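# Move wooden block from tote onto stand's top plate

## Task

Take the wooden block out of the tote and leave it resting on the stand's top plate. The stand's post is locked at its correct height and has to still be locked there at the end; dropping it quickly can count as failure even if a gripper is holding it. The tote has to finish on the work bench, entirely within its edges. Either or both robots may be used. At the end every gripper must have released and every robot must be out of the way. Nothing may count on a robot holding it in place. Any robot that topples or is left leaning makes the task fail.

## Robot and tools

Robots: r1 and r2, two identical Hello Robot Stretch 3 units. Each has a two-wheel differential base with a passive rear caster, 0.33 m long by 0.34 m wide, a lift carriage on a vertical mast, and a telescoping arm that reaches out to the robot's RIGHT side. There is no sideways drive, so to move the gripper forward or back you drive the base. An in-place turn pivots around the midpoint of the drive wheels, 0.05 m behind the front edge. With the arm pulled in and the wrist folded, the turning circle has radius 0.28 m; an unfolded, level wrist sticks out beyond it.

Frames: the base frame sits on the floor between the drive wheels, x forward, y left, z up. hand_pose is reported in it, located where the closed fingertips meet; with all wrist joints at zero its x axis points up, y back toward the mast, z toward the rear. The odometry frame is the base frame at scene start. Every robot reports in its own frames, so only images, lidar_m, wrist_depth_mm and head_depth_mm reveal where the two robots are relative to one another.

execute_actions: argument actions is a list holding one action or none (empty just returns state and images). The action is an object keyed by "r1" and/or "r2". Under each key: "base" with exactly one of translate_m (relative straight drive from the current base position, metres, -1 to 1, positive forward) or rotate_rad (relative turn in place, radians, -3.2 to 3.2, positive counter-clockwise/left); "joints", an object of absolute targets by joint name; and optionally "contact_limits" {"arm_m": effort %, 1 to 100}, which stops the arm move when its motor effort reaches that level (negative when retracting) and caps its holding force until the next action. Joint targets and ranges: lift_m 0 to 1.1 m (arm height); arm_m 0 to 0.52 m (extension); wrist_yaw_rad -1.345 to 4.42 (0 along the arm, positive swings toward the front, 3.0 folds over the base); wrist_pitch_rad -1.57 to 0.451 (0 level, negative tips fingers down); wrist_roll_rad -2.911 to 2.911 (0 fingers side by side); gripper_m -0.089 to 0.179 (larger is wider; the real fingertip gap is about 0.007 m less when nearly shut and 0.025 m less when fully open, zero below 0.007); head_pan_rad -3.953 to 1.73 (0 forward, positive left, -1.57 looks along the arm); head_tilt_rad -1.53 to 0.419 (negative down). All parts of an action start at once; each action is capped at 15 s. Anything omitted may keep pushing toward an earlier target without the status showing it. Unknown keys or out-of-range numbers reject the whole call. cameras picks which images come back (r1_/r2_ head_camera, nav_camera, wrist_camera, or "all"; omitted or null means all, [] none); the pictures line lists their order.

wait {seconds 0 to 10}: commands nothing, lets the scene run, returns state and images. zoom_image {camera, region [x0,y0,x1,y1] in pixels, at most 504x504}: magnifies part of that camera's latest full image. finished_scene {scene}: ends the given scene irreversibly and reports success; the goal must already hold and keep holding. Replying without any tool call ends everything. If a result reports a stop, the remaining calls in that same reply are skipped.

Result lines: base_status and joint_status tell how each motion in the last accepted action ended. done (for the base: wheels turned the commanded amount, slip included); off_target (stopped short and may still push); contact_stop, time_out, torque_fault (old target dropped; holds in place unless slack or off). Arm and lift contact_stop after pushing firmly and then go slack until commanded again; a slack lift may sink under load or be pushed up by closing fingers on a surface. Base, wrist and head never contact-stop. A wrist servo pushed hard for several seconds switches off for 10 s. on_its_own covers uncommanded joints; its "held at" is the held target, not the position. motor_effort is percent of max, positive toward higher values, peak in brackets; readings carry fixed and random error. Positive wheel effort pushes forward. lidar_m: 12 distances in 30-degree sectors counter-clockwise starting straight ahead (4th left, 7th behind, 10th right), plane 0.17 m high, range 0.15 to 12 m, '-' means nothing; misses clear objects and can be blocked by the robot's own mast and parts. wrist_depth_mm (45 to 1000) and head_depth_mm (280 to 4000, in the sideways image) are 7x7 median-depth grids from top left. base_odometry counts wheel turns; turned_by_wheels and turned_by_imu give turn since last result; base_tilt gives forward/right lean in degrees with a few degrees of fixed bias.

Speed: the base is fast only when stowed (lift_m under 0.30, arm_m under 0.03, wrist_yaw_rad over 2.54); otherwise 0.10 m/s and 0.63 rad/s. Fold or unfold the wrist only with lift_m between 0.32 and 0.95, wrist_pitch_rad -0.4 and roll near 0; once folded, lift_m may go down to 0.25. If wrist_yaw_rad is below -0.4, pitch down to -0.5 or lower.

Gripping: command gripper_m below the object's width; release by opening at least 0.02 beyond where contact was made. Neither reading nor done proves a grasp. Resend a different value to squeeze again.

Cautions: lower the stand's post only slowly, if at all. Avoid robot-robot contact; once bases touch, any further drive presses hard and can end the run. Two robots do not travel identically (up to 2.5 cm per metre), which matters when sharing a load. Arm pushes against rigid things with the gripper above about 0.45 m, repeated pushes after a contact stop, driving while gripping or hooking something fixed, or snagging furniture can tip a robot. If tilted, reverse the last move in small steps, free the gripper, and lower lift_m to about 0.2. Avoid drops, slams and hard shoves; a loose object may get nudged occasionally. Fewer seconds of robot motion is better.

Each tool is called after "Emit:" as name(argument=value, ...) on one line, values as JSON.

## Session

Emit:
execute_actions(actions=[])

Scene clock: 0.00 s.
r1.base_odometry: x=+0.000 y=+0.000 heading=+0.000 (m, m, rad; r1's odometry frame)
r1.turned_by_wheels: +0.000 (rad since the last result)
r1.turned_by_imu: +0.000 (rad since the last result)
r1.base_tilt: forward=+0.9 right=-0.4 (deg)
r1.lidar_m: 3.91 1.13 1.85 5.22 2.17 1.12 0.92 0.91 1.01 1.58 3.64 2.00
r1.head_depth_mm: 1905 2460 - - - 3981 2553 / 1905 2615 - - - - 2555 / 1882 2767 - - - 3994 2589 / 1862 2725 - - - - 2592 / 1861 2740 - - - 3909 2605 / 1845 2707 3926 3905 3888 3798 2601 / 1858 2682 3731 3686 3679 3649 2612
r1.base_status: not commanded
r1.joint_positions: lift_m=+0.481 arm_m=+0.000 wrist_yaw_rad=+2.898 wrist_pitch_rad=-0.431 wrist_roll_rad=-0.004 gripper_m=+0.037 head_pan_rad=-0.001 head_tilt_rad=+0.013
r1.joint_status: not commanded
r1.motor_effort: left_wheel=-1 right_wheel=+0 lift_m=+18 arm_m=+0 wrist_yaw_rad=-1 wrist_pitch_rad=+5 wrist_roll_rad=+0 gripper_m=+0 head_pan_rad=+1 head_tilt_rad=+2 (%)
r1.hand_pose: x=+0.0325 y=+0.0712 z=+0.4905 quat_wxyz=(+0.234, +0.702, +0.067, +0.669) (m; r1's base frame)
r1.wrist_depth_mm: - - - - - - - / - - - - - - - / - - - - - - - / - - - - - - - / 900 - 990 920 928 921 872 / 781 - - 753 789 743 758 / 652 663 616 641 640 634 640
r2.base_odometry: x=+0.000 y=+0.000 heading=+0.000 (m, m, rad; r2's odometry frame)
r2.turned_by_wheels: +0.000 (rad since the last result)
r2.turned_by_imu: +0.000 (rad since the last result)
r2.base_tilt: forward=+0.7 right=-0.4 (deg)
r2.lidar_m: 1.77 5.52 1.06 0.70 0.64 0.65 0.81 1.69 3.21 4.00 4.06 1.47
r2.head_depth_mm: 2049 3086 - - - 1780 2265 / 2073 3123 - - - 2744 2254 / 2094 3149 - - 2627 3097 2058 / 2126 3241 - - - 2904 2122 / 2129 3213 - - - 3175 2176 / 2135 3338 - - - 3168 2194 / 2146 3310 - - - 3159 2176
r2.base_status: not commanded
r2.joint_positions: lift_m=+0.504 arm_m=+0.001 wrist_yaw_rad=+2.790 wrist_pitch_rad=-0.507 wrist_roll_rad=+0.016 gripper_m=+0.037 head_pan_rad=-0.002 head_tilt_rad=-0.005
r2.joint_status: not commanded
r2.motor_effort: left_wheel=+1 right_wheel=-1 lift_m=+21 arm_m=+0 wrist_yaw_rad=+1 wrist_pitch_rad=+5 wrist_roll_rad=+0 gripper_m=+0 head_pan_rad=-1 head_tilt_rad=+2 (%)
r2.hand_pose: x=+0.0519 y=+0.0534 z=+0.4972 quat_wxyz=(+0.295, +0.710, +0.053, +0.637) (m; r2's base frame)
r2.wrist_depth_mm: 587 673 887 - - - - / - 718 945 - - - - / - 793 995 - - - - / - 854 965 981 960 950 947 / 660 846 848 824 833 821 809 / 692 - - 710 - 715 693 / 651 647 644 633 629 619 627
pictures: r1_head_camera (sideways: a quarter turn clockwise sets it upright), r1_nav_camera (sideways: a quarter turn counterclockwise sets it upright), r1_wrist_camera, r2_head_camera (sideways: a quarter turn clockwise sets it upright), r2_nav_camera (sideways: a quarter turn counterclockwise sets it upright), r2_wrist_camera
Images, in order (width x height): r1_head_camera 896x504, r1_nav_camera 672x504, r1_wrist_camera 644x364, r2_head_camera 896x504, r2_nav_camera 672x504, r2_wrist_camera 644x364.

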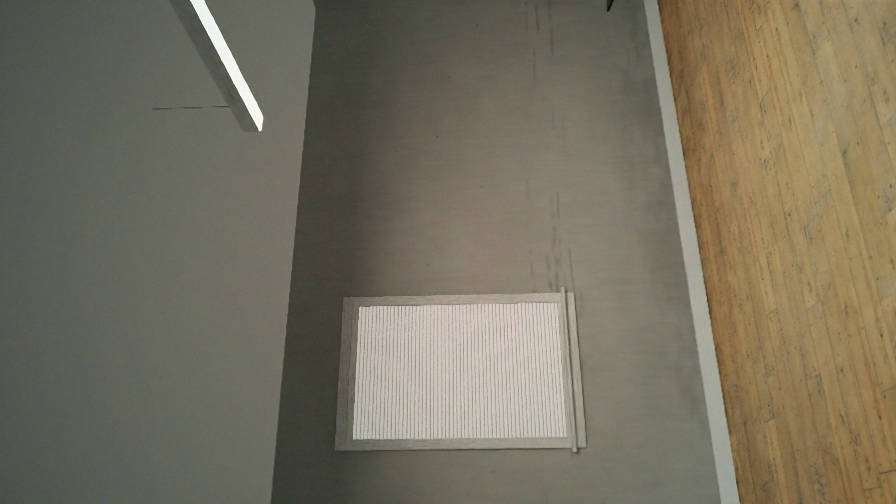

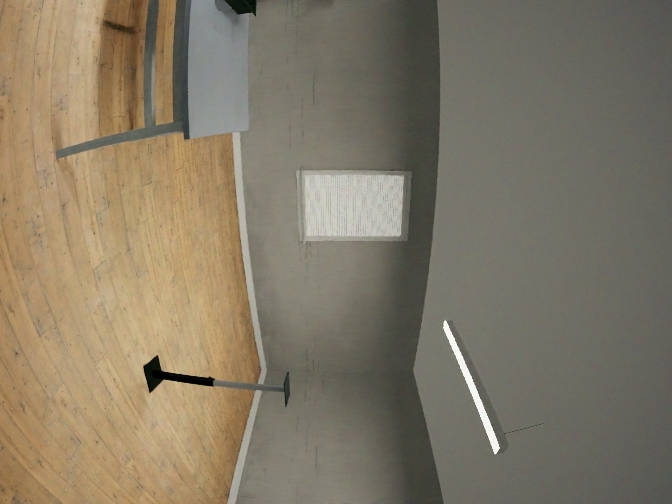

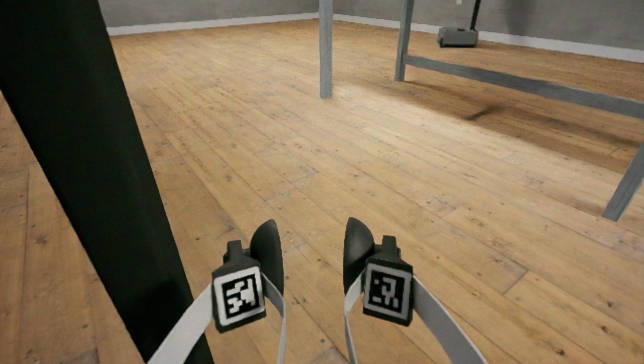

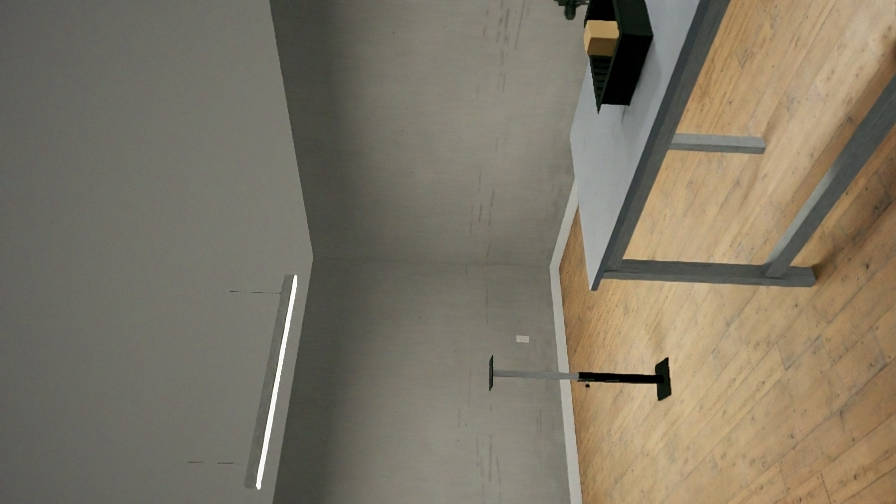

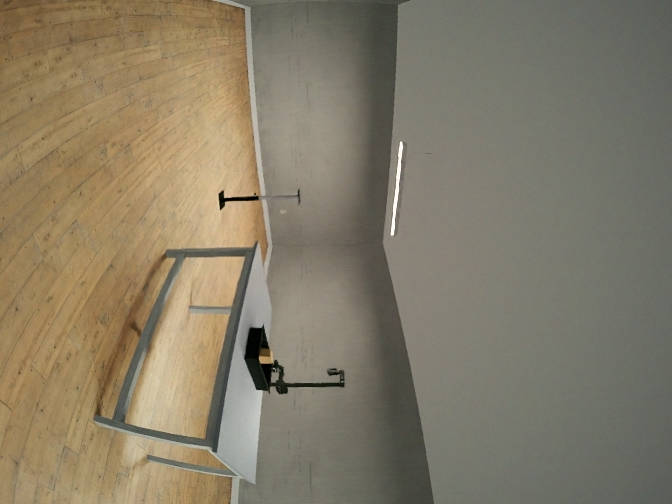

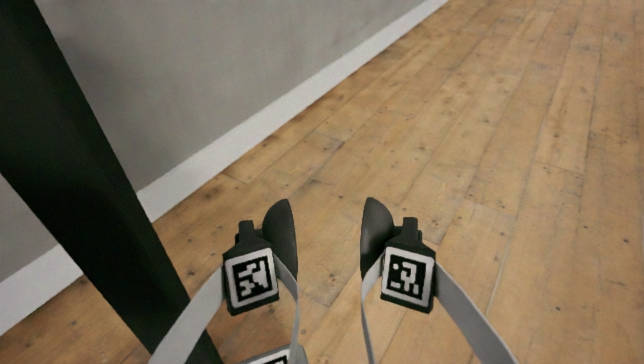

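Emit:
execute_actions(actions=[{"r1":{"joints":{"head_pan_rad":0.8,"head_tilt_rad":-0.3,"lift_m":0.25}}}], cameras=["r1_head_camera"])

Scene clock: 6.47 s.
r1.base_odometry: x=+0.000 y=+0.000 heading=+0.000 (m, m, rad; r1's odometry frame)
r1.turned_by_wheels: +0.000 (rad since the last result)
r1.turned_by_imu: -0.001 (rad since the last result)
r1.base_tilt: forward=+0.8 right=-0.5 (deg)
r1.lidar_m: 3.89 1.12 1.85 5.20 2.18 1.13 0.92 0.91 1.01 1.58 3.64 2.01
r1.head_depth_mm: 3380 3499 3680 3739 1233 1877 1584 / 3480 3630 3814 3866 1236 2024 1633 / 3633 3760 3961 - 1309 2035 1637 / 3732 3930 - 1902 1399 2124 1638 / 3873 - - 1776 1477 2127 1638 / 3966 - - 2094 1505 2113 1627 / - - - 2100 2390 2123 1643
r1.base_status: not commanded
r1.joint_positions: lift_m=+0.250 arm_m=+0.000 wrist_yaw_rad=+2.898 wrist_pitch_rad=-0.431 wrist_roll_rad=-0.004 gripper_m=+0.037 head_pan_rad=+0.793 head_tilt_rad=-0.296
r1.joint_status: all done
r1.motor_effort: left_wheel=-1(0) right_wheel=+1(0) lift_m=+12(16) arm_m=+1(1) wrist_yaw_rad=-1(0) wrist_pitch_rad=+5(5) wrist_roll_rad=+0(0) gripper_m=+0(1) head_pan_rad=+3(25) head_tilt_rad=-3(27) (%)
r1.hand_pose: x=+0.0325 y=+0.0712 z=+0.2601 quat_wxyz=(+0.234, +0.702, +0.067, +0.669) (m; r1's base frame)
r1.wrist_depth_mm: - - - - - - - / - - - - - - - / - 946 960 910 938 967 964 / 699 696 699 718 688 711 703 / 571 - 578 563 560 567 552 / 475 - - 474 483 471 464 / - - - 405 395 402 400
r2.base_odometry: x=+0.000 y=+0.000 heading=+0.000 (m, m, rad; r2's odometry frame)
r2.turned_by_wheels: +0.000 (rad since the last result)
r2.turned_by_imu: -0.001 (rad since the last result)
r2.base_tilt: forward=+0.6 right=-0.3 (deg)
r2.lidar_m: 1.77 5.53 1.06 0.70 0.64 0.65 0.81 1.68 3.22 3.99 4.08 1.46
r2.head_depth_mm: 2039 3129 - - - 1787 2277 / 2075 3129 - - - 2746 2257 / 2074 3162 - - 2654 3067 2066 / 2078 3206 - - - 2851 2139 / 2125 3307 - - - 3249 2189 / 2136 3291 - - - 3103 2197 / 2147 3295 - - - 3099 2187
r2.base_status: not commanded
r2.joint_positions: lift_m=+0.504 arm_m=+0.001 wrist_yaw_rad=+2.790 wrist_pitch_rad=-0.507 wrist_roll_rad=+0.016 gripper_m=+0.037 head_pan_rad=-0.002 head_tilt_rad=-0.005
r2.joint_status: not commanded
r2.motor_effort: left_wheel=+0(0) right_wheel=-1(1) lift_m=+20(20) arm_m=+0(1) wrist_yaw_rad=+0(1) wrist_pitch_rad=+5(4) wrist_roll_rad=+1(0) gripper_m=+0(0) head_pan_rad=-1(0) head_tilt_rad=+2(2) (%)
r2.hand_pose: x=+0.0519 y=+0.0534 z=+0.4972 quat_wxyz=(+0.295, +0.710, +0.053, +0.637) (m; r2's base frame)
r2.wrist_depth_mm: 594 687 895 - - - - / - 715 959 - - - - / - 772 - - - - - / - 837 970 979 962 961 946 / 653 849 861 840 839 791 829 / 702 - - 718 - 714 708 / 647 636 649 642 638 634 633
pictures: r1_head_camera (sideways: a quarter turn clockwise sets it upright)
Images, in order (width x height): r1_head_camera 896x504.

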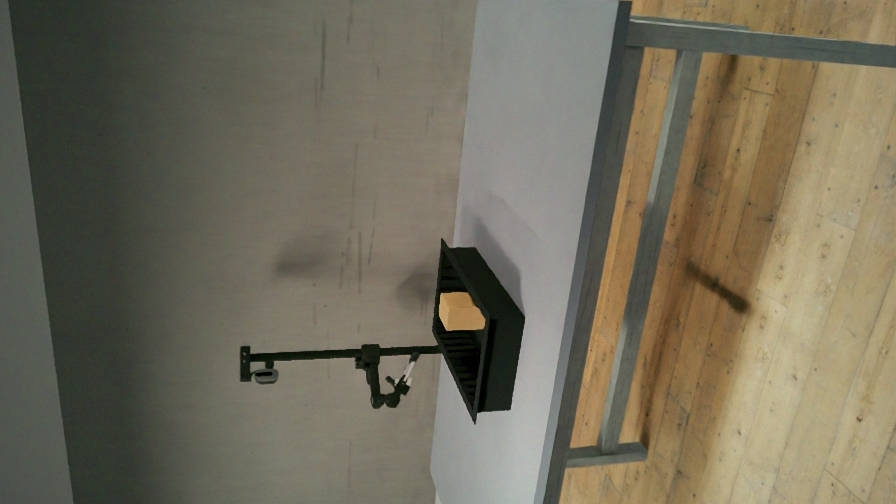

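Emit:
execute_actions(actions=[{"r1":{"base":{"rotate_rad":1.3}}}], cameras=[])

Emit:
execute_actions(actions=[{"r1":{"base":{"translate_m":1.0},"joints":{"head_pan_rad":-1.2,"head_tilt_rad":-0.6}}}], cameras=["r1_head_camera","r1_nav_camera"])

Scene clock: 21.77 s.
r1.base_odometry: x=+0.000 y=+0.000 heading=+1.300 (m, m, rad; r1's odometry frame)
r1.turned_by_wheels: +1.300 (rad since the last result)
r1.turned_by_imu: +1.305 (rad since the last result)
r1.base_tilt: forward=+0.7 right=-0.5 (deg)
r1.lidar_m: 1.85 5.18 1.48 0.99 0.92 0.92 1.17 2.47 3.69 2.00 1.13 1.80
r1.head_depth_mm: - - - - 2931 2099 1626 / - - - - 2975 2104 1626 / - - - - 2983 2119 1636 / - - - - 2955 2123 1642 / 3868 - - - 2976 2103 1641 / 2922 2958 3020 3050 2806 2119 1632 / 2150 2166 2189 2212 2241 2069 1641
r1.base_status: done
r1.joint_positions: lift_m=+0.250 arm_m=+0.000 wrist_yaw_rad=+2.898 wrist_pitch_rad=-0.431 wrist_roll_rad=-0.004 gripper_m=+0.037 head_pan_rad=+0.793 head_tilt_rad=-0.297
r1.joint_status: not commanded
r1.motor_effort: left_wheel=-3(11) right_wheel=+2(9) lift_m=+12(12) arm_m=+0(0) wrist_yaw_rad=+0(1) wrist_pitch_rad=+5(5) wrist_roll_rad=+0(0) gripper_m=-1(0) head_pan_rad=+3(3) head_tilt_rad=-2(3) (%)
r1.hand_pose: x=+0.0325 y=+0.0712 z=+0.2601 quat_wxyz=(+0.234, +0.702, +0.067, +0.669) (m; r1's base frame)
r1.wrist_depth_mm: - 846 - - - - - / - 915 - - - - - / - 916 935 955 935 955 959 / 687 697 703 712 720 717 685 / 561 - 607 561 559 573 563 / 470 - - 470 481 471 466 / - - - 405 395 396 402
r2.base_odometry: x=+0.000 y=+0.000 heading=+0.000 (m, m, rad; r2's odometry frame)
r2.turned_by_wheels: +0.000 (rad since the last result)
r2.turned_by_imu: -0.001 (rad since the last result)
r2.base_tilt: forward=+0.7 right=-0.1 (deg)
r2.lidar_m: 1.76 5.53 1.06 0.70 0.64 0.65 0.81 1.68 3.19 4.01 4.06 1.47
r2.head_depth_mm: 2048 3089 - - - 1781 2285 / 2072 3145 - - - 2731 2259 / 2088 3178 - - 2611 3011 2053 / 2096 3221 - - - 2881 2149 / 2111 3279 - - - 3207 2209 / 2134 3307 - - - 3156 2189 / 2172 3309 - - - 3116 2154
r2.base_status: not commanded
r2.joint_positions: lift_m=+0.504 arm_m=+0.001 wrist_yaw_rad=+2.790 wrist_pitch_rad=-0.507 wrist_roll_rad=+0.016 gripper_m=+0.037 head_pan_rad=-0.002 head_tilt_rad=-0.005
r2.joint_status: not commanded
r2.motor_effort: left_wheel=+1(1) right_wheel=-1(1) lift_m=+20(20) arm_m=+0(0) wrist_yaw_rad=+1(1) wrist_pitch_rad=+4(5) wrist_roll_rad=+0(0) gripper_m=-1(0) head_pan_rad=+1(0) head_tilt_rad=+2(2) (%)
r2.hand_pose: x=+0.0519 y=+0.0534 z=+0.4972 quat_wxyz=(+0.295, +0.710, +0.053, +0.637) (m; r2's base frame)
r2.wrist_depth_mm: 588 685 876 - - - - / - 727 953 - - - - / - 775 - - - - - / - 855 951 969 959 957 948 / 662 844 856 840 848 822 813 / 688 - - 714 - 708 712 / 654 643 641 632 628 627 627
pictures: none
No camera images: the call's "cameras" was empty. Leave "cameras" out to get every camera's image.

Scene clock: 26.80 s.
r1.base_odometry: x=+0.268 y=+0.964 heading=+1.300 (m, m, rad; r1's odometry frame)
r1.turned_by_wheels: +0.000 (rad since the last result)
r1.turned_by_imu: +0.002 (rad since the last result)
r1.base_tilt: forward=+0.8 right=-0.5 (deg)
r1.lidar_m: 0.85 4.37 2.45 1.64 1.51 1.53 1.93 4.12 0.90 0.93 1.18 1.19
r1.head_depth_mm: 3284 3656 3498 1006 835 1536 1296 / 3224 3558 1430 1007 802 1541 1294 / 3072 3366 3500 1006 775 1493 1298 / 2992 3295 3451 1002 774 1452 1290 / 2889 3215 3363 906 771 1420 1289 / 2826 3072 3268 910 773 726 1294 / 2729 3003 3198 993 748 681 1289
r1.base_status: done
r1.joint_positions: lift_m=+0.250 arm_m=+0.000 wrist_yaw_rad=+2.898 wrist_pitch_rad=-0.431 wrist_roll_rad=-0.004 gripper_m=+0.037 head_pan_rad=-1.193 head_tilt_rad=-0.593
r1.joint_status: all done
r1.motor_effort: left_wheel=-3(9) right_wheel=+2(7) lift_m=+13(13) arm_m=+0(0) wrist_yaw_rad=-1(0) wrist_pitch_rad=+5(5) wrist_roll_rad=+0(0) gripper_m=+0(1) head_pan_rad=-1(26) head_tilt_rad=-4(27) (%)
r1.hand_pose: x=+0.0325 y=+0.0712 z=+0.2601 quat_wxyz=(+0.234, +0.702, +0.067, +0.669) (m; r1's base frame)
r1.wrist_depth_mm: - - - - - - - / - - - - - - - / - 954 950 934 958 967 928 / 679 703 706 718 706 705 707 / 559 - 598 573 563 569 571 / 471 - - 462 485 461 468 / - - - 401 393 400 404
r2.base_odometry: x=+0.000 y=+0.000 heading=+0.000 (m, m, rad; r2's odometry frame)
r2.turned_by_wheels: +0.000 (rad since the last result)
r2.turned_by_imu: -0.001 (rad since the last result)
r2.base_tilt: forward=+0.5 right=-0.1 (deg)
r2.lidar_m: 1.76 5.54 1.06 0.70 0.64 0.65 0.81 1.68 3.20 3.99 4.08 1.47
r2.head_depth_mm: 2058 3121 - - - 1785 2269 / 2076 3152 - - - 2769 2257 / 2089 3214 - - 2604 3079 2053 / 2101 3186 - - - 2881 2125 / 2126 3267 - - - 3207 2231 / 2135 3279 - - - 3133 2195 / 2139 3330 - - - 3094 2181
r2.base_status: not commanded
r2.joint_positions: lift_m=+0.504 arm_m=+0.001 wrist_yaw_rad=+2.790 wrist_pitch_rad=-0.507 wrist_roll_rad=+0.016 gripper_m=+0.037 head_pan_rad=-0.002 head_tilt_rad=-0.005
r2.joint_status: not commanded
r2.motor_effort: left_wheel=+0(1) right_wheel=+0(1) lift_m=+21(20) arm_m=+1(0) wrist_yaw_rad=+0(0) wrist_pitch_rad=+5(4) wrist_roll_rad=+0(1) gripper_m=+0(1) head_pan_rad=+0(1) head_tilt_rad=+2(2) (%)
r2.hand_pose: x=+0.0519 y=+0.0534 z=+0.4972 quat_wxyz=(+0.295, +0.710, +0.053, +0.637) (m; r2's base frame)
r2.wrist_depth_mm: 588 684 887 - - - - / - 717 952 - - - - / - 776 - - - - - / - 845 970 970 973 948 951 / 664 855 850 830 838 806 807 / 710 - - 715 - 703 703 / 653 644 646 638 629 632 627
pictures: r1_head_camera (sideways: a quarter turn clockwise sets it upright), r1_nav_camera (sideways: a quarter turn counterclockwise sets it upright)
Images, in order (width x height): r1_head_camera 896x504, r1_nav_camera 672x504.

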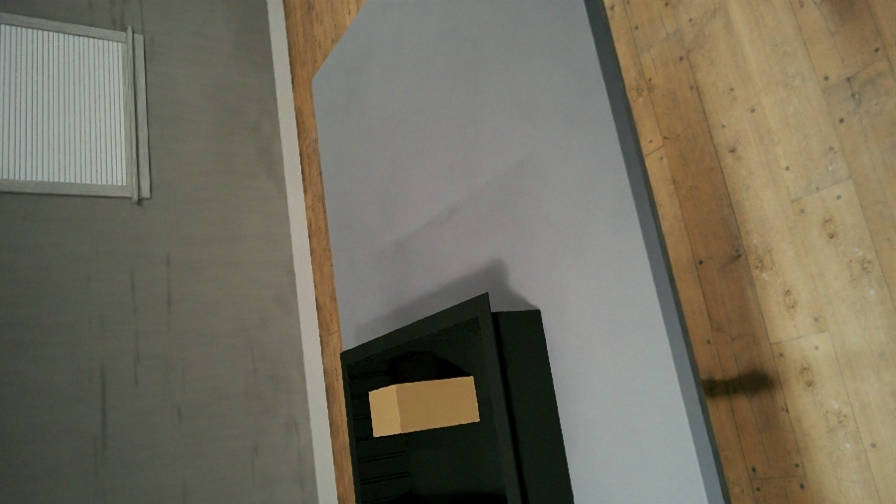

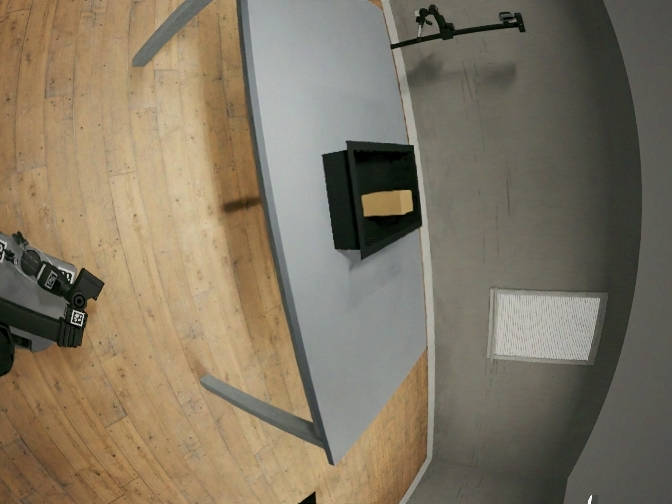

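Emit:
execute_actions(actions=[{"r1":{"base":{"rotate_rad":-0.415}}}], cameras=[])

Emit:
execute_actions(actions=[{"r1":{"base":{"translate_m":0.28}}}], cameras=[])

Emit:
execute_actions(actions=[{"r1":{"base":{"rotate_rad":0.785},"joints":{"head_pan_rad":-1.57,"head_tilt_rad":-0.7}}}], cameras=[])

Emit:
execute_actions(actions=[{"r1":{"joints":{"lift_m":0.95,"wrist_pitch_rad":-0.4}}}], cameras=[])

Emit:
execute_actions(actions=[{"r1":{"joints":{"wrist_yaw_rad":0,"gripper_m":0.12}}}], cameras=[])

Emit:
execute_actions(actions=[{"r1":{"joints":{"lift_m":1.1,"wrist_pitch_rad":-1.3,"arm_m":0.4}}}], cameras=["r1_head_camera","r1_wrist_camera"])

Scene clock: 46.87 s.
r1.base_odometry: x=+0.268 y=+0.964 heading=+0.885 (m, m, rad; r1's odometry frame)
r1.turned_by_wheels: -0.415 (rad since the last result)
r1.turned_by_imu: -0.418 (rad since the last result)
r1.base_tilt: forward=+0.8 right=-0.5 (deg)
r1.lidar_m: 1.22 0.85 4.38 2.13 1.57 1.51 1.57 2.13 4.44 0.90 1.23 1.18
r1.head_depth_mm: - - 3481 2471 1898 1542 1299 / - - 3497 2171 1775 1545 1294 / - - 3472 1004 1766 1431 1291 / 3854 - 3510 1000 1708 1540 1294 / 3523 3873 3481 1000 827 1539 1287 / 3304 3510 1417 1001 772 1493 1287 / 3073 3259 3407 999 771 745 1290
r1.base_status: done
r1.joint_positions: lift_m=+0.250 arm_m=+0.000 wrist_yaw_rad=+2.898 wrist_pitch_rad=-0.431 wrist_roll_rad=-0.004 gripper_m=+0.037 head_pan_rad=-1.193 head_tilt_rad=-0.593
r1.joint_status: not commanded
r1.motor_effort: left_wheel=+1(8) right_wheel=-1(7) lift_m=+13(13) arm_m=+0(0) wrist_yaw_rad=+0(0) wrist_pitch_rad=+5(5) wrist_roll_rad=+0(0) gripper_m=+0(1) head_pan_rad=-1(2) head_tilt_rad=-5(5) (%)
r1.hand_pose: x=+0.0325 y=+0.0712 z=+0.2601 quat_wxyz=(+0.234, +0.702, +0.067, +0.669) (m; r1's base frame)
r1.wrist_depth_mm: - - - - - - - / - - - - - - - / - 944 921 960 938 965 963 / 696 714 696 707 699 710 690 / 570 - 580 569 569 569 558 / 468 - - 473 485 470 473 / - - - 405 394 404 401
r2.base_odometry: x=+0.000 y=+0.000 heading=+0.000 (m, m, rad; r2's odometry frame)
r2.turned_by_wheels: +0.000 (rad since the last result)
r2.turned_by_imu: +0.000 (rad since the last result)
r2.base_tilt: forward=+0.6 right=-0.3 (deg)
r2.lidar_m: 1.76 5.54 1.06 0.70 0.64 0.65 0.81 1.68 3.19 4.00 4.08 1.47
r2.head_depth_mm: 2058 3054 - - - 1778 2256 / 2065 3180 - - - 2778 2261 / 2091 3144 - - 2640 3073 2050 / 2109 3234 - - - 2852 2134 / 2101 3280 - - - 3190 2187 / 2130 3289 - - - 3157 2190 / 2159 3284 - - - 3117 2163
r2.base_status: not commanded
r2.joint_positions: lift_m=+0.504 arm_m=+0.001 wrist_yaw_rad=+2.790 wrist_pitch_rad=-0.507 wrist_roll_rad=+0.016 gripper_m=+0.037 head_pan_rad=-0.002 head_tilt_rad=-0.005
r2.joint_status: not commanded
r2.motor_effort: left_wheel=+1(1) right_wheel=-1(0) lift_m=+21(20) arm_m=+0(0) wrist_yaw_rad=+1(0) wrist_pitch_rad=+5(5) wrist_roll_rad=+0(0) gripper_m=-1(0) head_pan_rad=+1(1) head_tilt_rad=+2(2) (%)
r2.hand_pose: x=+0.0519 y=+0.0534 z=+0.4972 quat_wxyz=(+0.295, +0.710, +0.053, +0.637) (m; r2's base frame)
r2.wrist_depth_mm: 588 682 881 - - - - / - 710 948 - - - - / - 769 - - - - - / - 849 962 971 968 940 946 / 652 834 859 831 849 819 808 / 705 - - 718 - 705 710 / 655 637 638 636 633 621 625
pictures: none
No camera images: the call's "cameras" was empty. Leave "cameras" out to get every camera's image.

Scene clock: 49.53 s.
r1.base_odometry: x=+0.445 y=+1.180 heading=+0.885 (m, m, rad; r1's odometry frame)
r1.turned_by_wheels: +0.000 (rad since the last result)
r1.turned_by_imu: +0.001 (rad since the last result)
r1.base_tilt: forward=+0.9 right=-0.4 (deg)
r1.lidar_m: 0.97 0.60 4.23 2.49 1.83 1.76 1.82 2.48 2.42 0.91 0.97 0.94
r1.head_depth_mm: - - 3490 1006 775 1461 1297 / - - 3502 1005 775 685 1290 / 3871 - 3492 1003 775 631 1266 / 3561 3878 3506 1002 772 631 570 / 3260 3570 3448 1000 726 630 531 / 3031 3290 3365 1001 721 611 530 / 2836 3056 3193 890 719 582 530
r1.base_status: done
r1.joint_positions: lift_m=+0.250 arm_m=+0.000 wrist_yaw_rad=+2.898 wrist_pitch_rad=-0.431 wrist_roll_rad=-0.004 gripper_m=+0.037 head_pan_rad=-1.193 head_tilt_rad=-0.593
r1.joint_status: not commanded
r1.motor_effort: left_wheel=+1(10) right_wheel=-2(6) lift_m=+13(13) arm_m=+0(0) wrist_yaw_rad=+0(0) wrist_pitch_rad=+5(5) wrist_roll_rad=+0(1) gripper_m=-1(1) head_pan_rad=-2(2) head_tilt_rad=-5(5) (%)
r1.hand_pose: x=+0.0325 y=+0.0712 z=+0.2601 quat_wxyz=(+0.234, +0.702, +0.067, +0.669) (m; r1's base frame)
r1.wrist_depth_mm: - - - - - - 462 / - - - - - - 485 / - 921 956 958 937 942 537 / 696 696 710 723 714 674 665 / 568 - 596 574 562 557 560 / 482 - - 466 486 462 460 / - - - 399 398 399 401
r2.base_odometry: x=+0.000 y=+0.000 heading=+0.000 (m, m, rad; r2's odometry frame)
r2.turned_by_wheels: +0.000 (rad since the last result)
r2.turned_by_imu: +0.000 (rad since the last result)
r2.base_tilt: forward=+0.7 right=-0.1 (deg)
r2.lidar_m: 1.76 5.51 1.06 0.69 0.64 0.65 0.81 1.68 3.21 4.01 4.08 1.47
r2.head_depth_mm: 2059 3106 - - - 1782 2277 / 2065 3223 - - - 2766 2262 / 2061 3174 - - 2603 3079 2047 / 2108 3253 - - - 2893 2141 / 2078 3313 - - - 3120 2224 / 2124 3319 - - - 3108 2189 / 2173 3399 - - - 3114 2162
r2.base_status: not commanded
r2.joint_positions: lift_m=+0.504 arm_m=+0.001 wrist_yaw_rad=+2.790 wrist_pitch_rad=-0.507 wrist_roll_rad=+0.016 gripper_m=+0.037 head_pan_rad=-0.002 head_tilt_rad=-0.005
r2.joint_status: not commanded
r2.motor_effort: left_wheel=+1(1) right_wheel=+0(1) lift_m=+21(20) arm_m=+0(0) wrist_yaw_rad=+1(1) wrist_pitch_rad=+4(5) wrist_roll_rad=+1(0) gripper_m=-1(1) head_pan_rad=+0(0) head_tilt_rad=+2(2) (%)
r2.hand_pose: x=+0.0519 y=+0.0534 z=+0.4972 quat_wxyz=(+0.295, +0.710, +0.053, +0.637) (m; r2's base frame)
r2.wrist_depth_mm: 579 684 895 - - - - / - 719 949 - - - - / - 775 - - - - - / - 836 950 994 957 960 948 / 644 853 849 834 842 810 805 / 702 - - 713 - 706 700 / 644 643 638 644 628 623 627
pictures: none
No camera images: the call's "cameras" was empty. Leave "cameras" out to get every camera's image.

Scene clock: 51.17 s.
r1.base_odometry: x=+0.445 y=+1.180 heading=+1.670 (m, m, rad; r1's odometry frame)
r1.turned_by_wheels: +0.785 (rad since the last result)
r1.turned_by_imu: +0.790 (rad since the last result)
r1.base_tilt: forward=+0.7 right=-0.7 (deg)
r1.lidar_m: 0.60 3.60 2.03 1.76 1.76 2.03 3.49 0.91 1.09 0.94 0.94 0.61
r1.head_depth_mm: 3090 3496 1150 872 700 587 1233 / 2987 3358 1146 867 664 586 1187 / 2878 3239 1140 802 651 586 1157 / 2789 3135 1135 747 644 584 535 / 2717 3042 2792 860 630 583 512 / 2651 2901 2781 804 657 582 501 / 2568 2824 2739 855 693 582 500
r1.base_status: done
r1.joint_positions: lift_m=+0.250 arm_m=+0.000 wrist_yaw_rad=+2.898 wrist_pitch_rad=-0.431 wrist_roll_rad=-0.004 gripper_m=+0.037 head_pan_rad=-1.563 head_tilt_rad=-0.691
r1.joint_status: all done
r1.motor_effort: left_wheel=-3(9) right_wheel=+2(9) lift_m=+13(13) arm_m=+1(0) wrist_yaw_rad=-1(1) wrist_pitch_rad=+5(5) wrist_roll_rad=+0(0) gripper_m=-2(1) head_pan_rad=-2(18) head_tilt_rad=-6(18) (%)
r1.hand_pose: x=+0.0325 y=+0.0712 z=+0.2601 quat_wxyz=(+0.234, +0.702, +0.067, +0.669) (m; r1's base frame)
r1.wrist_depth_mm: - - - - - - - / - - - - - - - / - 959 934 927 944 949 941 / 716 708 707 729 699 713 723 / 566 - 581 566 561 557 561 / 472 - - 478 482 468 470 / - - - 402 399 402 399
r2.base_odometry: x=+0.000 y=+0.000 heading=+0.000 (m, m, rad; r2's odometry frame)
r2.turned_by_wheels: +0.000 (rad since the last result)
r2.turned_by_imu: +0.000 (rad since the last result)
r2.base_tilt: forward=+0.7 right=-0.2 (deg)
r2.lidar_m: 1.76 5.57 1.06 0.70 0.64 0.65 0.81 1.68 3.20 4.04 4.09 1.46
r2.head_depth_mm: 2059 3064 - - - 1793 2261 / 2060 3142 - - - 2743 2249 / 2063 3173 - - 2649 3044 2049 / 2092 3183 - - - 2840 2148 / 2140 3255 - - - 3226 2189 / 2141 3263 - - - 3133 2183 / 2141 3329 - - - 3135 2160
r2.base_status: not commanded
r2.joint_positions: lift_m=+0.504 arm_m=+0.001 wrist_yaw_rad=+2.790 wrist_pitch_rad=-0.507 wrist_roll_rad=+0.016 gripper_m=+0.037 head_pan_rad=-0.002 head_tilt_rad=-0.005
r2.joint_status: not commanded
r2.motor_effort: left_wheel=+1(1) right_wheel=-1(1) lift_m=+21(20) arm_m=-1(0) wrist_yaw_rad=+1(0) wrist_pitch_rad=+5(4) wrist_roll_rad=+1(0) gripper_m=+0(0) head_pan_rad=+0(0) head_tilt_rad=+2(2) (%)
r2.hand_pose: x=+0.0519 y=+0.0534 z=+0.4972 quat_wxyz=(+0.295, +0.710, +0.053, +0.637) (m; r2's base frame)
r2.wrist_depth_mm: 589 688 882 - - - - / - 723 946 - - - - / - 770 - - - - - / - 834 944 963 965 947 961 / 655 835 848 839 840 817 812 / 701 - - 721 - 711 698 / 654 642 642 638 631 624 620
pictures: none
No camera images: the call's "cameras" was empty. Leave "cameras" out to get every camera's image.

Scene clock: 58.37 s.
r1.base_odometry: x=+0.445 y=+1.180 heading=+1.670 (m, m, rad; r1's odometry frame)
r1.turned_by_wheels: +0.000 (rad since the last result)
r1.turned_by_imu: -0.001 (rad since the last result)
r1.base_tilt: forward=+0.8 right=-0.6 (deg)
r1.lidar_m: 0.60 3.60 2.02 1.75 1.76 2.02 3.49 0.91 1.09 0.94 0.94 0.61
r1.head_depth_mm: 3062 3448 1144 885 - - 1201 / 2977 3366 1140 866 646 - 1195 / 2896 3246 1139 802 654 - - / 2832 3123 1140 745 670 - - / 2721 3015 2784 858 720 - 501 / 2653 2920 2754 804 674 - 491 / 2587 2811 2757 858 693 581 499
r1.base_status: not commanded
r1.joint_positions: lift_m=+0.950 arm_m=+0.000 wrist_yaw_rad=+2.898 wrist_pitch_rad=-0.420 wrist_roll_rad=-0.004 gripper_m=+0.037 head_pan_rad=-1.563 head_tilt_rad=-0.691
r1.joint_status: all done
r1.motor_effort: left_wheel=-3(2) right_wheel=+2(2) lift_m=+23(23) arm_m=+0(0) wrist_yaw_rad=+0(0) wrist_pitch_rad=+8(9) wrist_roll_rad=+1(1) gripper_m=-2(0) head_pan_rad=-2(2) head_tilt_rad=-4(5) (%)
r1.hand_pose: x=+0.0329 y=+0.0726 z=+0.9619 quat_wxyz=(+0.231, +0.703, +0.063, +0.670) (m; r1's base frame)
r1.wrist_depth_mm: - - - - - - - / - - - - - - - / - - - - - - - / - - - - - - - / - - - - - - - / - - - - - - - / - - - - - - -
r2.base_odometry: x=+0.000 y=+0.000 heading=+0.000 (m, m, rad; r2's odometry frame)
r2.turned_by_wheels: +0.000 (rad since the last result)
r2.turned_by_imu: -0.001 (rad since the last result)
r2.base_tilt: forward=+0.6 right=-0.3 (deg)
r2.lidar_m: 1.77 5.55 1.06 0.70 0.64 0.65 0.81 1.68 3.20 3.99 4.09 1.47
r2.head_depth_mm: 2060 3104 - - - 1791 2282 / 2045 3120 - - - 2738 2260 / 2085 3225 - - 2597 3082 2074 / 2088 3220 - - - 2799 2129 / 2119 3235 - - - 3184 2194 / 2131 3283 - - - 3124 2179 / 2115 3327 - - - 3066 2158
r2.base_status: not commanded
r2.joint_positions: lift_m=+0.504 arm_m=+0.001 wrist_yaw_rad=+2.790 wrist_pitch_rad=-0.507 wrist_roll_rad=+0.016 gripper_m=+0.037 head_pan_rad=-0.002 head_tilt_rad=-0.005
r2.joint_status: not commanded
r2.motor_effort: left_wheel=+1(1) right_wheel=-1(1) lift_m=+20(20) arm_m=+0(0) wrist_yaw_rad=+1(0) wrist_pitch_rad=+5(5) wrist_roll_rad=+0(1) gripper_m=+0(1) head_pan_rad=+0(2) head_tilt_rad=+2(2) (%)
r2.hand_pose: x=+0.0519 y=+0.0534 z=+0.4972 quat_wxyz=(+0.295, +0.710, +0.053, +0.637) (m; r2's base frame)
r2.wrist_depth_mm: 589 684 900 - - - - / - 723 934 - - - - / - 774 - - - - - / - 826 956 960 965 957 932 / 654 845 852 819 841 819 801 / 690 - - 716 - 709 701 / 651 632 645 636 629 623 621
pictures: none
No camera images: the call's "cameras" was empty. Leave "cameras" out to get every camera's image.

Scene clock: 60.83 s.
r1.base_odometry: x=+0.445 y=+1.180 heading=+1.670 (m, m, rad; r1's odometry frame)
r1.turned_by_wheels: +0.000 (rad since the last result)
r1.turned_by_imu: +0.000 (rad since the last result)
r1.base_tilt: forward=+0.7 right=-0.6 (deg)
r1.lidar_m: 0.60 3.59 2.02 1.76 1.76 2.03 3.51 0.91 1.09 0.94 0.94 0.61
r1.head_depth_mm: 3058 3478 1151 882 - - - / 2989 3340 1142 868 - - - / 2872 3246 1136 802 - - - / 2802 3142 1138 740 - - 534 / 2706 3028 2787 859 623 577 512 / 2643 2896 2773 803 658 583 501 / 2549 2841 2755 859 692 582 500
r1.base_status: not commanded
r1.joint_positions: lift_m=+0.950 arm_m=+0.000 wrist_yaw_rad=+0.002 wrist_pitch_rad=-0.420 wrist_roll_rad=-0.004 gripper_m=+0.120 head_pan_rad=-1.563 head_tilt_rad=-0.691
r1.joint_status: all done
r1.motor_effort: left_wheel=-3(3) right_wheel=+2(2) lift_m=+23(23) arm_m=+0(0) wrist_yaw_rad=-4(4) wrist_pitch_rad=+8(8) wrist_roll_rad=+0(0) gripper_m=-1(84) head_pan_rad=-3(2) head_tilt_rad=-5(6) (%)
r1.hand_pose: x=-0.0210 y=-0.3691 z=+0.9619 quat_wxyz=(+0.693, +0.149, -0.690, -0.147) (m; r1's base frame)
r1.wrist_depth_mm: - - - - - - - / - - - - - - - / - - 618 640 847 820 - / 605 594 564 476 565 614 604 / 473 495 451 463 434 489 474 / 402 411 347 310 336 417 396 / 348 325 304 331 344 327 336
r2.base_odometry: x=+0.000 y=+0.000 heading=+0.000 (m, m, rad; r2's odometry frame)
r2.turned_by_wheels: +0.000 (rad since the last result)
r2.turned_by_imu: +0.000 (rad since the last result)
r2.base_tilt: forward=+0.5 right=-0.3 (deg)
r2.lidar_m: 1.77 5.54 1.06 0.70 0.64 0.65 0.81 1.68 3.19 4.00 4.08 1.47
r2.head_depth_mm: 2050 3100 - - - 1773 2283 / 2079 3080 - - - 2701 2296 / 2102 3178 - - 2590 3034 2033 / 2115 3176 - - - 2878 2146 / 2097 3270 - - - 3173 2213 / 2135 3293 - - - 3158 2196 / 2151 3363 - - - 3102 2168
r2.base_status: not commanded
r2.joint_positions: lift_m=+0.504 arm_m=+0.001 wrist_yaw_rad=+2.790 wrist_pitch_rad=-0.507 wrist_roll_rad=+0.016 gripper_m=+0.037 head_pan_rad=-0.002 head_tilt_rad=-0.005
r2.joint_status: not commanded
r2.motor_effort: left_wheel=+1(1) right_wheel=-1(1) lift_m=+21(20) arm_m=+0(1) wrist_yaw_rad=+0(0) wrist_pitch_rad=+5(4) wrist_roll_rad=+1(0) gripper_m=+0(1) head_pan_rad=+0(2) head_tilt_rad=+2(2) (%)
r2.hand_pose: x=+0.0519 y=+0.0534 z=+0.4972 quat_wxyz=(+0.295, +0.710, +0.053, +0.637) (m; r2's base frame)
r2.wrist_depth_mm: 587 689 893 - - - - / - 724 948 - - - - / - 774 - - - - - / - 845 952 991 973 935 940 / 656 855 855 834 836 818 791 / 703 - - 710 - 715 701 / 653 638 640 639 639 628 632
pictures: none
No camera images: the call's "cameras" was empty. Leave "cameras" out to get every camera's image.

Scene clock: 64.97 s.
r1.base_odometry: x=+0.445 y=+1.180 heading=+1.670 (m, m, rad; r1's odometry frame)
r1.turned_by_wheels: +0.000 (rad since the last result)
r1.turned_by_imu: -0.001 (rad since the last result)
r1.base_tilt: forward=+0.9 right=-0.7 (deg)
r1.lidar_m: 0.60 3.59 2.02 1.76 1.75 2.03 3.49 0.91 1.09 0.94 0.94 0.61
r1.head_depth_mm: 3093 3465 1143 870 700 586 1235 / 3012 3358 1142 867 663 585 1181 / 2984 3258 2021 803 651 585 1161 / - - 1138 744 644 585 534 / 2719 2976 2787 857 634 582 512 / 2658 2922 2773 802 656 583 501 / 2552 2825 2773 857 691 581 499
r1.base_status: not commanded
r1.joint_positions: lift_m=+1.100 arm_m=+0.400 wrist_yaw_rad=+0.000 wrist_pitch_rad=-1.298 wrist_roll_rad=-0.004 gripper_m=+0.120 head_pan_rad=-1.563 head_tilt_rad=-0.691
r1.joint_status: all done
r1.motor_effort: left_wheel=-3(3) right_wheel=+2(2) lift_m=+23(24) arm_m=+6(6) wrist_yaw_rad=-1(4) wrist_pitch_rad=+0(8) wrist_roll_rad=+0(0) gripper_m=+0(1) head_pan_rad=-1(1) head_tilt_rad=-5(6) (%)
r1.hand_pose: x=-0.0216 y=-0.5903 z=+0.9851 quat_wxyz=(+0.565, +0.428, -0.562, -0.427) (m; r1's base frame)
r1.wrist_depth_mm: 405 320 344 376 422 432 436 / 401 367 402 404 412 417 424 / 384 354 392 275 396 411 410 / 384 344 383 266 367 398 404 / 373 368 373 380 379 391 394 / 360 365 363 373 370 384 388 / 355 354 359 359 347 365 374
r2.base_odometry: x=+0.000 y=+0.000 heading=+0.000 (m, m, rad; r2's odometry frame)
r2.turned_by_wheels: +0.000 (rad since the last result)
r2.turned_by_imu: +0.000 (rad since the last result)
r2.base_tilt: forward=+0.5 right=-0.2 (deg)
r2.lidar_m: 1.76 5.54 1.06 0.70 0.64 0.65 0.81 1.68 3.19 4.00 4.08 1.47
r2.head_depth_mm: 2048 3109 - - - 1789 2263 / 2066 3126 - - - 2759 2241 / 2082 3133 - - 2638 3048 2070 / 2092 3272 - - - 2817 2137 / 2139 3282 - - - 3175 2197 / 2160 3292 - - - 3140 2190 / 2145 3331 - - - 3170 2147
r2.base_status: not commanded
r2.joint_positions: lift_m=+0.504 arm_m=+0.001 wrist_yaw_rad=+2.790 wrist_pitch_rad=-0.507 wrist_roll_rad=+0.016 gripper_m=+0.037 head_pan_rad=-0.002 head_tilt_rad=-0.005
r2.joint_status: not commanded
r2.motor_effort: left_wheel=+1(1) right_wheel=-1(1) lift_m=+21(20) arm_m=+0(0) wrist_yaw_rad=+0(1) wrist_pitch_rad=+5(5) wrist_roll_rad=+0(0) gripper_m=+0(1) head_pan_rad=+0(2) head_tilt_rad=+2(2) (%)
r2.hand_pose: x=+0.0519 y=+0.0534 z=+0.4972 quat_wxyz=(+0.295, +0.710, +0.053, +0.637) (m; r2's base frame)
r2.wrist_depth_mm: 590 681 881 - - - - / - 713 941 - - - - / - 767 - - - - - / - 851 949 977 950 959 934 / 646 844 847 816 847 813 812 / 706 - - 715 - 717 703 / 652 643 643 637 633 627 623
pictures: r1_head_camera (sideways: a quarter turn clockwise sets it upright), r1_wrist_camera
Images, in order (width x height): r1_head_camera 896x504, r1_wrist_camera 644x364.

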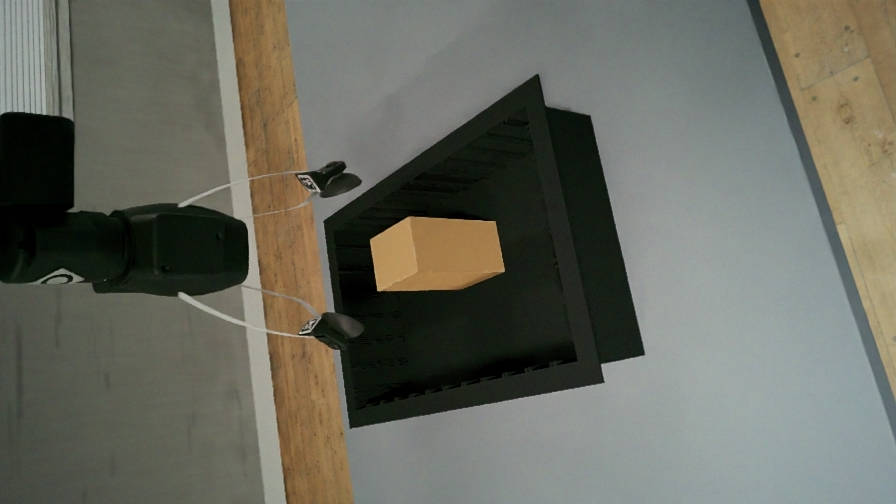

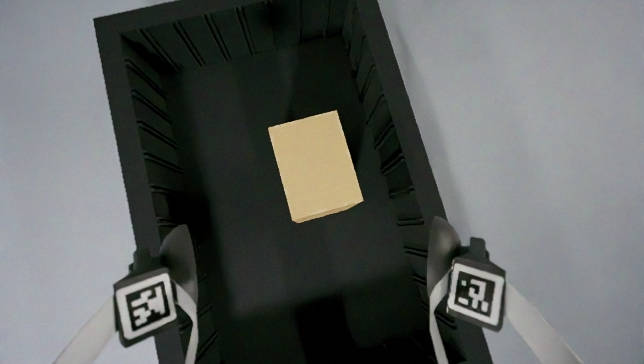

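Emit:
execute_actions(actions=[{"r1":{"joints":{"arm_m":0.47,"wrist_roll_rad":-0.26,"gripper_m":0.095}}}], cameras=["r1_wrist_camera"])

Scene clock: 73.10 s.
r1.base_odometry: x=+0.445 y=+1.180 heading=+1.670 (m, m, rad; r1's odometry frame)
r1.turned_by_wheels: +0.000 (rad since the last result)
r1.turned_by_imu: -0.001 (rad since the last result)
r1.base_tilt: forward=+0.8 right=-0.5 (deg)
r1.lidar_m: 0.60 3.59 2.02 1.76 1.76 2.03 3.51 0.91 1.09 0.94 0.94 0.61
r1.head_depth_mm: 3097 3469 1142 871 702 587 1237 / 2968 3380 1146 867 663 585 1182 / 2941 3241 1115 802 651 584 1158 / - 3240 1137 745 644 583 534 / 2701 3025 1925 859 635 583 512 / 2646 2911 2780 805 659 581 501 / 2556 2831 2754 859 693 580 500
r1.base_status: not commanded
r1.joint_positions: lift_m=+1.100 arm_m=+0.470 wrist_yaw_rad=+0.000 wrist_pitch_rad=-1.298 wrist_roll_rad=-0.255 gripper_m=+0.095 head_pan_rad=-1.563 head_tilt_rad=-0.691
r1.joint_status: all done
r1.motor_effort: left_wheel=-3(3) right_wheel=+2(2) lift_m=+23(23) arm_m=+6(6) wrist_yaw_rad=+0(0) wrist_pitch_rad=+0(1) wrist_roll_rad=-3(3) gripper_m=-1(80) head_pan_rad=-3(1) head_tilt_rad=-6(5) (%)
r1.hand_pose: x=-0.0216 y=-0.6603 z=+0.9851 quat_wxyz=(+0.630, +0.479, -0.487, -0.370) (m; r1's base frame)
r1.wrist_depth_mm: 382 392 408 412 434 448 458 / 373 323 348 356 421 440 452 / 365 348 388 393 410 423 440 / 360 316 379 390 382 415 429 / 350 317 366 260 384 409 415 / 348 278 360 259 338 401 407 / 344 340 356 363 372 389 398
r2.base_odometry: x=+0.000 y=+0.000 heading=+0.000 (m, m, rad; r2's odometry frame)
r2.turned_by_wheels: +0.000 (rad since the last result)
r2.turned_by_imu: +0.000 (rad since the last result)
r2.base_tilt: forward=+0.7 right=-0.3 (deg)
r2.lidar_m: 1.76 5.56 1.06 0.70 0.64 0.65 0.81 1.68 3.21 4.00 4.08 1.47
r2.head_depth_mm: 2043 3081 - - 2109 1775 2268 / 2078 3137 - - - 2695 2270 / 2077 3203 - - 2612 3053 2059 / 2102 3188 - - - 2823 2160 / 2129 3281 - - - 3206 2187 / 2148 3242 - - - 3162 2199 / 2172 3326 - - - 3099 2151
r2.base_status: not commanded
r2.joint_positions: lift_m=+0.504 arm_m=+0.001 wrist_yaw_rad=+2.790 wrist_pitch_rad=-0.507 wrist_roll_rad=+0.016 gripper_m=+0.037 head_pan_rad=-0.002 head_tilt_rad=-0.005
r2.joint_status: not commanded
r2.motor_effort: left_wheel=+1(1) right_wheel=-1(1) lift_m=+20(20) arm_m=+0(0) wrist_yaw_rad=+1(0) wrist_pitch_rad=+5(5) wrist_roll_rad=+0(0) gripper_m=-1(0) head_pan_rad=+1(1) head_tilt_rad=+2(2) (%)
r2.hand_pose: x=+0.0519 y=+0.0534 z=+0.4972 quat_wxyz=(+0.295, +0.710, +0.053, +0.637) (m; r2's base frame)
r2.wrist_depth_mm: 587 692 887 - - - - / - 727 942 - - - - / - 769 991 - - - - / - 852 950 978 974 951 928 / 648 846 862 834 844 801 795 / 689 - - 723 - 716 695 / 648 635 641 637 635 623 625
pictures: r1_wrist_camera
Images, in order (width x height): r1_wrist_camera 644x364.

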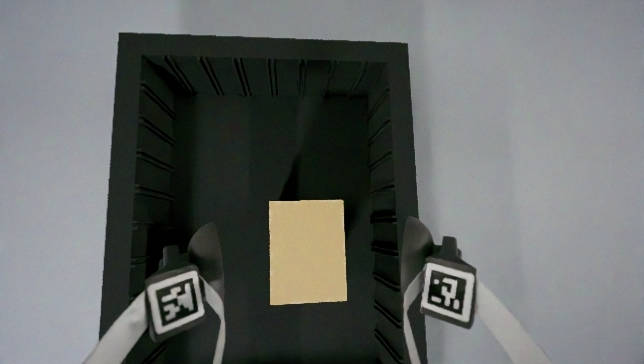

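Aligned. Lower, grip, lift.

Emit:
execute_actions(actions=[{"r1":{"joints":{"lift_m":0.95}}}], cameras=[])

Emit:
execute_actions(actions=[{"r1":{"joints":{"gripper_m":0.02}}}], cameras=[])

Emit:
execute_actions(actions=[{"r1":{"joints":{"lift_m":1.1}}}], cameras=["r1_wrist_camera","r1_head_camera"])

Scene clock: 81.10 s.
r1.base_odometry: x=+0.445 y=+1.180 heading=+1.670 (m, m, rad; r1's odometry frame)
r1.turned_by_wheels: +0.000 (rad since the last result)
r1.turned_by_imu: -0.001 (rad since the last result)
r1.base_tilt: forward=+0.8 right=-0.5 (deg)
r1.lidar_m: 0.60 3.59 2.02 1.76 1.76 2.02 3.48 0.91 1.09 0.94 0.94 0.61
r1.head_depth_mm: 3057 3432 - 842 681 587 1239 / 2953 - 1093 867 664 586 1184 / 2854 - 1139 780 651 584 1160 / 2813 - - 743 643 583 533 / 2729 3005 2783 827 630 583 512 / 2631 2942 2802 803 657 581 500 / 2593 2814 2732 857 692 581 500
r1.base_status: not commanded
r1.joint_positions: lift_m=+0.950 arm_m=+0.470 wrist_yaw_rad=+0.000 wrist_pitch_rad=-1.298 wrist_roll_rad=-0.256 gripper_m=+0.095 head_pan_rad=-1.563 head_tilt_rad=-0.691
r1.joint_status: all done
r1.motor_effort: left_wheel=-4(5) right_wheel=+4(6) lift_m=+12(21) arm_m=+6(6) wrist_yaw_rad=-1(1) wrist_pitch_rad=+0(0) wrist_roll_rad=-2(3) gripper_m=-2(2) head_pan_rad=-2(1) head_tilt_rad=-5(5) (%)
r1.hand_pose: x=-0.0216 y=-0.6603 z=+0.8358 quat_wxyz=(+0.631, +0.479, -0.486, -0.370) (m; r1's base frame)
r1.wrist_depth_mm: 198 237 243 252 240 179 283 / 201 234 240 249 249 171 280 / 199 231 235 245 248 166 270 / 199 225 228 116 211 167 264 / 201 219 111 113 194 158 257 / 198 215 109 110 112 155 251 / 199 211 107 108 151 157 246
r2.base_odometry: x=+0.000 y=+0.000 heading=+0.000 (m, m, rad; r2's odometry frame)
r2.turned_by_wheels: +0.000 (rad since the last result)
r2.turned_by_imu: -0.001 (rad since the last result)
r2.base_tilt: forward=+0.6 right=-0.1 (deg)
r2.lidar_m: 1.76 5.53 1.06 0.70 0.64 0.65 0.81 1.69 3.21 4.03 4.09 1.46
r2.head_depth_mm: 2043 3115 - - 1969 1781 2261 / 2056 3140 - - - 2710 2265 / 2078 3128 - - 2609 3041 2084 / 2108 3207 - - - 2879 2134 / 2140 3224 - - - 3221 2221 / 2152 3287 - - - 3149 2174 / 2154 3307 - - - 3075 2162
r2.base_status: not commanded
r2.joint_positions: lift_m=+0.504 arm_m=+0.001 wrist_yaw_rad=+2.790 wrist_pitch_rad=-0.507 wrist_roll_rad=+0.016 gripper_m=+0.037 head_pan_rad=-0.002 head_tilt_rad=-0.005
r2.joint_status: not commanded
r2.motor_effort: left_wheel=+1(1) right_wheel=-1(1) lift_m=+21(20) arm_m=+0(0) wrist_yaw_rad=+1(0) wrist_pitch_rad=+5(5) wrist_roll_rad=+1(0) gripper_m=+1(1) head_pan_rad=+0(0) head_tilt_rad=+2(2) (%)
r2.hand_pose: x=+0.0519 y=+0.0534 z=+0.4972 quat_wxyz=(+0.295, +0.710, +0.053, +0.637) (m; r2's base frame)
r2.wrist_depth_mm: 590 679 886 - - - - / - 727 913 - - - - / - 769 997 - - - - / - 839 942 978 972 952 941 / 652 848 852 826 842 812 801 / 691 - - 717 - 707 703 / 657 635 645 637 634 627 624
pictures: none
No camera images: the call's "cameras" was empty. Leave "cameras" out to get every camera's image.

Scene clock: 82.33 s.
r1.base_odometry: x=+0.445 y=+1.180 heading=+1.670 (m, m, rad; r1's odometry frame)
r1.turned_by_wheels: +0.000 (rad since the last result)
r1.turned_by_imu: +0.000 (rad since the last result)
r1.base_tilt: forward=+0.8 right=-0.5 (deg)
r1.lidar_m: 0.60 3.60 2.02 1.76 1.76 2.02 3.49 0.91 1.09 0.94 0.94 0.61
r1.head_depth_mm: 3073 3391 - 839 683 586 1238 / 2951 - 1093 867 662 586 1185 / 2874 - 1133 782 652 585 1157 / 2760 - - 745 643 585 534 / 2721 3021 2779 831 629 583 511 / 2620 2918 2751 802 658 581 501 / 2555 2826 2790 858 692 582 499
r1.base_status: not commanded
r1.joint_positions: lift_m=+0.950 arm_m=+0.470 wrist_yaw_rad=+0.000 wrist_pitch_rad=-1.298 wrist_roll_rad=-0.256 gripper_m=+0.022 head_pan_rad=-1.563 head_tilt_rad=-0.691
r1.joint_status: all done
r1.motor_effort: left_wheel=-4(4) right_wheel=+4(4) lift_m=+12(12) arm_m=+6(5) wrist_yaw_rad=-1(1) wrist_pitch_rad=+0(0) wrist_roll_rad=-3(2) gripper_m=-31(100) head_pan_rad=-2(1) head_tilt_rad=-5(6) (%)
r1.hand_pose: x=-0.0216 y=-0.6603 z=+0.8358 quat_wxyz=(+0.631, +0.479, -0.486, -0.370) (m; r1's base frame)
r1.wrist_depth_mm: 199 237 245 251 241 177 285 / 199 236 239 249 252 171 277 / 198 230 236 243 247 167 271 / 200 225 226 115 209 167 266 / 200 220 111 113 194 158 256 / 201 215 109 110 112 154 249 / 199 211 107 108 193 157 246
r2.base_odometry: x=+0.000 y=+0.000 heading=+0.000 (m, m, rad; r2's odometry frame)
r2.turned_by_wheels: +0.000 (rad since the last result)
r2.turned_by_imu: +0.000 (rad since the last result)
r2.base_tilt: forward=+0.6 right=-0.3 (deg)
r2.lidar_m: 1.76 5.53 1.06 0.70 0.64 0.65 0.81 1.68 3.19 4.00 4.09 1.47
r2.head_depth_mm: 2067 3121 - - 1983 1790 2294 / 2068 3146 - - - 2740 2248 / 2083 3179 - - 2629 3070 2074 / 2126 3153 - - - 2845 2128 / 2122 3237 - - - 3191 2189 / 2126 3313 - - - 3133 2197 / 2167 3381 - - - 3153 2185
r2.base_status: not commanded
r2.joint_positions: lift_m=+0.504 arm_m=+0.001 wrist_yaw_rad=+2.790 wrist_pitch_rad=-0.507 wrist_roll_rad=+0.016 gripper_m=+0.037 head_pan_rad=-0.002 head_tilt_rad=-0.005
r2.joint_status: not commanded
r2.motor_effort: left_wheel=+1(1) right_wheel=-1(1) lift_m=+20(20) arm_m=+0(0) wrist_yaw_rad=+1(0) wrist_pitch_rad=+4(5) wrist_roll_rad=+1(0) gripper_m=+0(0) head_pan_rad=+0(0) head_tilt_rad=+2(2) (%)
r2.hand_pose: x=+0.0519 y=+0.0534 z=+0.4972 quat_wxyz=(+0.295, +0.710, +0.053, +0.637) (m; r2's base frame)
r2.wrist_depth_mm: 599 676 881 - - - - / - 731 947 - - - - / - 777 985 - - - - / - 837 956 959 948 975 948 / 662 837 844 820 834 811 808 / 695 - - 711 - 699 704 / 646 644 641 627 632 633 626
pictures: none
No camera images: the call's "cameras" was empty. Leave "cameras" out to get every camera's image.

Scene clock: 84.60 s.
r1.base_odometry: x=+0.445 y=+1.180 heading=+1.670 (m, m, rad; r1's odometry frame)
r1.turned_by_wheels: +0.000 (rad since the last result)
r1.turned_by_imu: +0.000 (rad since the last result)
r1.base_tilt: forward=+0.8 right=-0.5 (deg)
r1.lidar_m: 0.60 3.59 2.03 1.76 1.75 2.03 3.50 0.91 1.09 0.94 0.94 0.61
r1.head_depth_mm: 3057 3441 1146 869 702 586 1234 / 2962 3373 1143 865 663 585 1189 / 2953 3250 1135 781 652 586 1160 / - 3232 645 830 644 583 534 / 2685 3001 913 859 629 583 511 / 2648 2927 2762 806 657 581 501 / 2570 2830 2755 856 691 581 499
r1.base_status: not commanded
r1.joint_positions: lift_m=+1.100 arm_m=+0.470 wrist_yaw_rad=-0.001 wrist_pitch_rad=-1.303 wrist_roll_rad=-0.259 gripper_m=+0.031 head_pan_rad=-1.563 head_tilt_rad=-0.692
r1.joint_status: all done
r1.on_its_own: gripper_m is held at +0.030, not at your +0.020, by its stall guard, which is still easing
r1.motor_effort: left_wheel=-2(11) right_wheel=+2(12) lift_m=+24(26) arm_m=+6(6) wrist_yaw_rad=+1(1) wrist_pitch_rad=+1(4) wrist_roll_rad=+0(2) gripper_m=-23(32) head_pan_rad=-3(2) head_tilt_rad=-5(6) (%)
r1.hand_pose: x=-0.0216 y=-0.6593 z=+0.9849 quat_wxyz=(+0.630, +0.480, -0.485, -0.370) (m; r1's base frame)
r1.wrist_depth_mm: 386 389 404 419 432 453 460 / 373 307 356 363 422 428 456 / 365 332 382 396 409 421 435 / 355 328 372 124 397 415 431 / 349 331 114 119 391 404 416 / 343 303 110 116 122 407 406 / 336 329 110 113 374 397 401
r2.base_odometry: x=+0.000 y=+0.000 heading=+0.000 (m, m, rad; r2's odometry frame)
r2.turned_by_wheels: +0.000 (rad since the last result)
r2.turned_by_imu: +0.000 (rad since the last result)
r2.base_tilt: forward=+0.7 right=-0.4 (deg)
r2.lidar_m: 1.76 5.55 1.06 0.70 0.64 0.65 0.81 1.69 3.20 4.01 4.07 1.47
r2.head_depth_mm: 2065 3058 - - 2087 1778 2251 / 2074 3152 - - - 2763 2268 / 2070 3145 - - 2625 3074 2054 / 2095 3193 - - - 2867 2156 / 2094 3319 - - - 3221 2224 / 2137 3285 - - - 3155 2178 / 2160 3381 - - - 3074 2162
r2.base_status: not commanded
r2.joint_positions: lift_m=+0.504 arm_m=+0.001 wrist_yaw_rad=+2.790 wrist_pitch_rad=-0.507 wrist_roll_rad=+0.016 gripper_m=+0.037 head_pan_rad=-0.002 head_tilt_rad=-0.005
r2.joint_status: not commanded
r2.motor_effort: left_wheel=+1(1) right_wheel=-1(1) lift_m=+20(20) arm_m=+0(0) wrist_yaw_rad=+1(0) wrist_pitch_rad=+5(5) wrist_roll_rad=+1(0) gripper_m=+0(0) head_pan_rad=+0(1) head_tilt_rad=+2(2) (%)
r2.hand_pose: x=+0.0519 y=+0.0534 z=+0.4972 quat_wxyz=(+0.295, +0.710, +0.053, +0.637) (m; r2's base frame)
r2.wrist_depth_mm: 587 695 882 - - - - / - 731 948 - - - - / - 767 - - - - - / - 849 959 975 970 944 936 / 663 859 846 819 837 818 798 / 694 - - 721 - 708 694 / 652 641 645 637 625 627 621
pictures: r1_head_camera (sideways: a quarter turn clockwise sets it upright), r1_wrist_camera
Images, in order (width x height): r1_head_camera 896x504, r1_wrist_camera 644x364.

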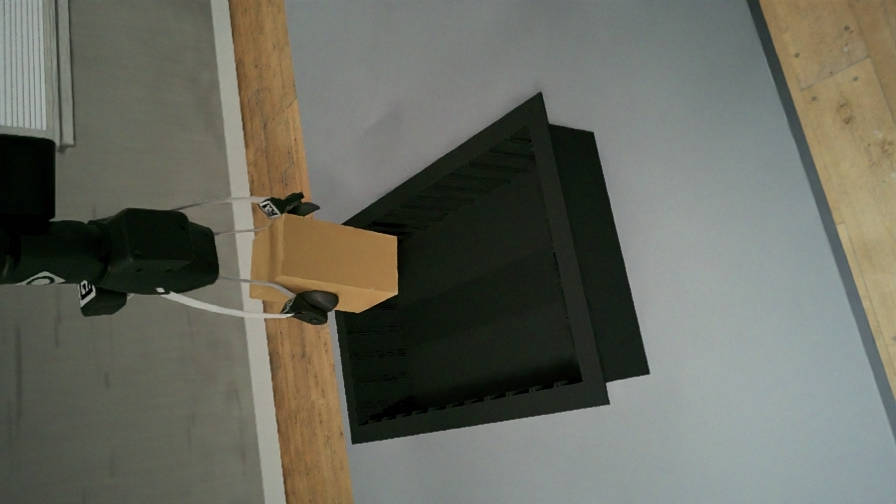

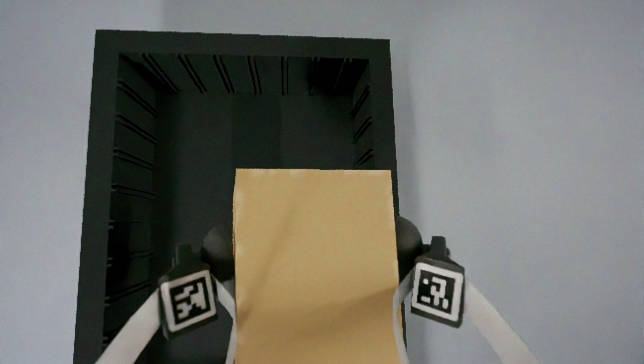

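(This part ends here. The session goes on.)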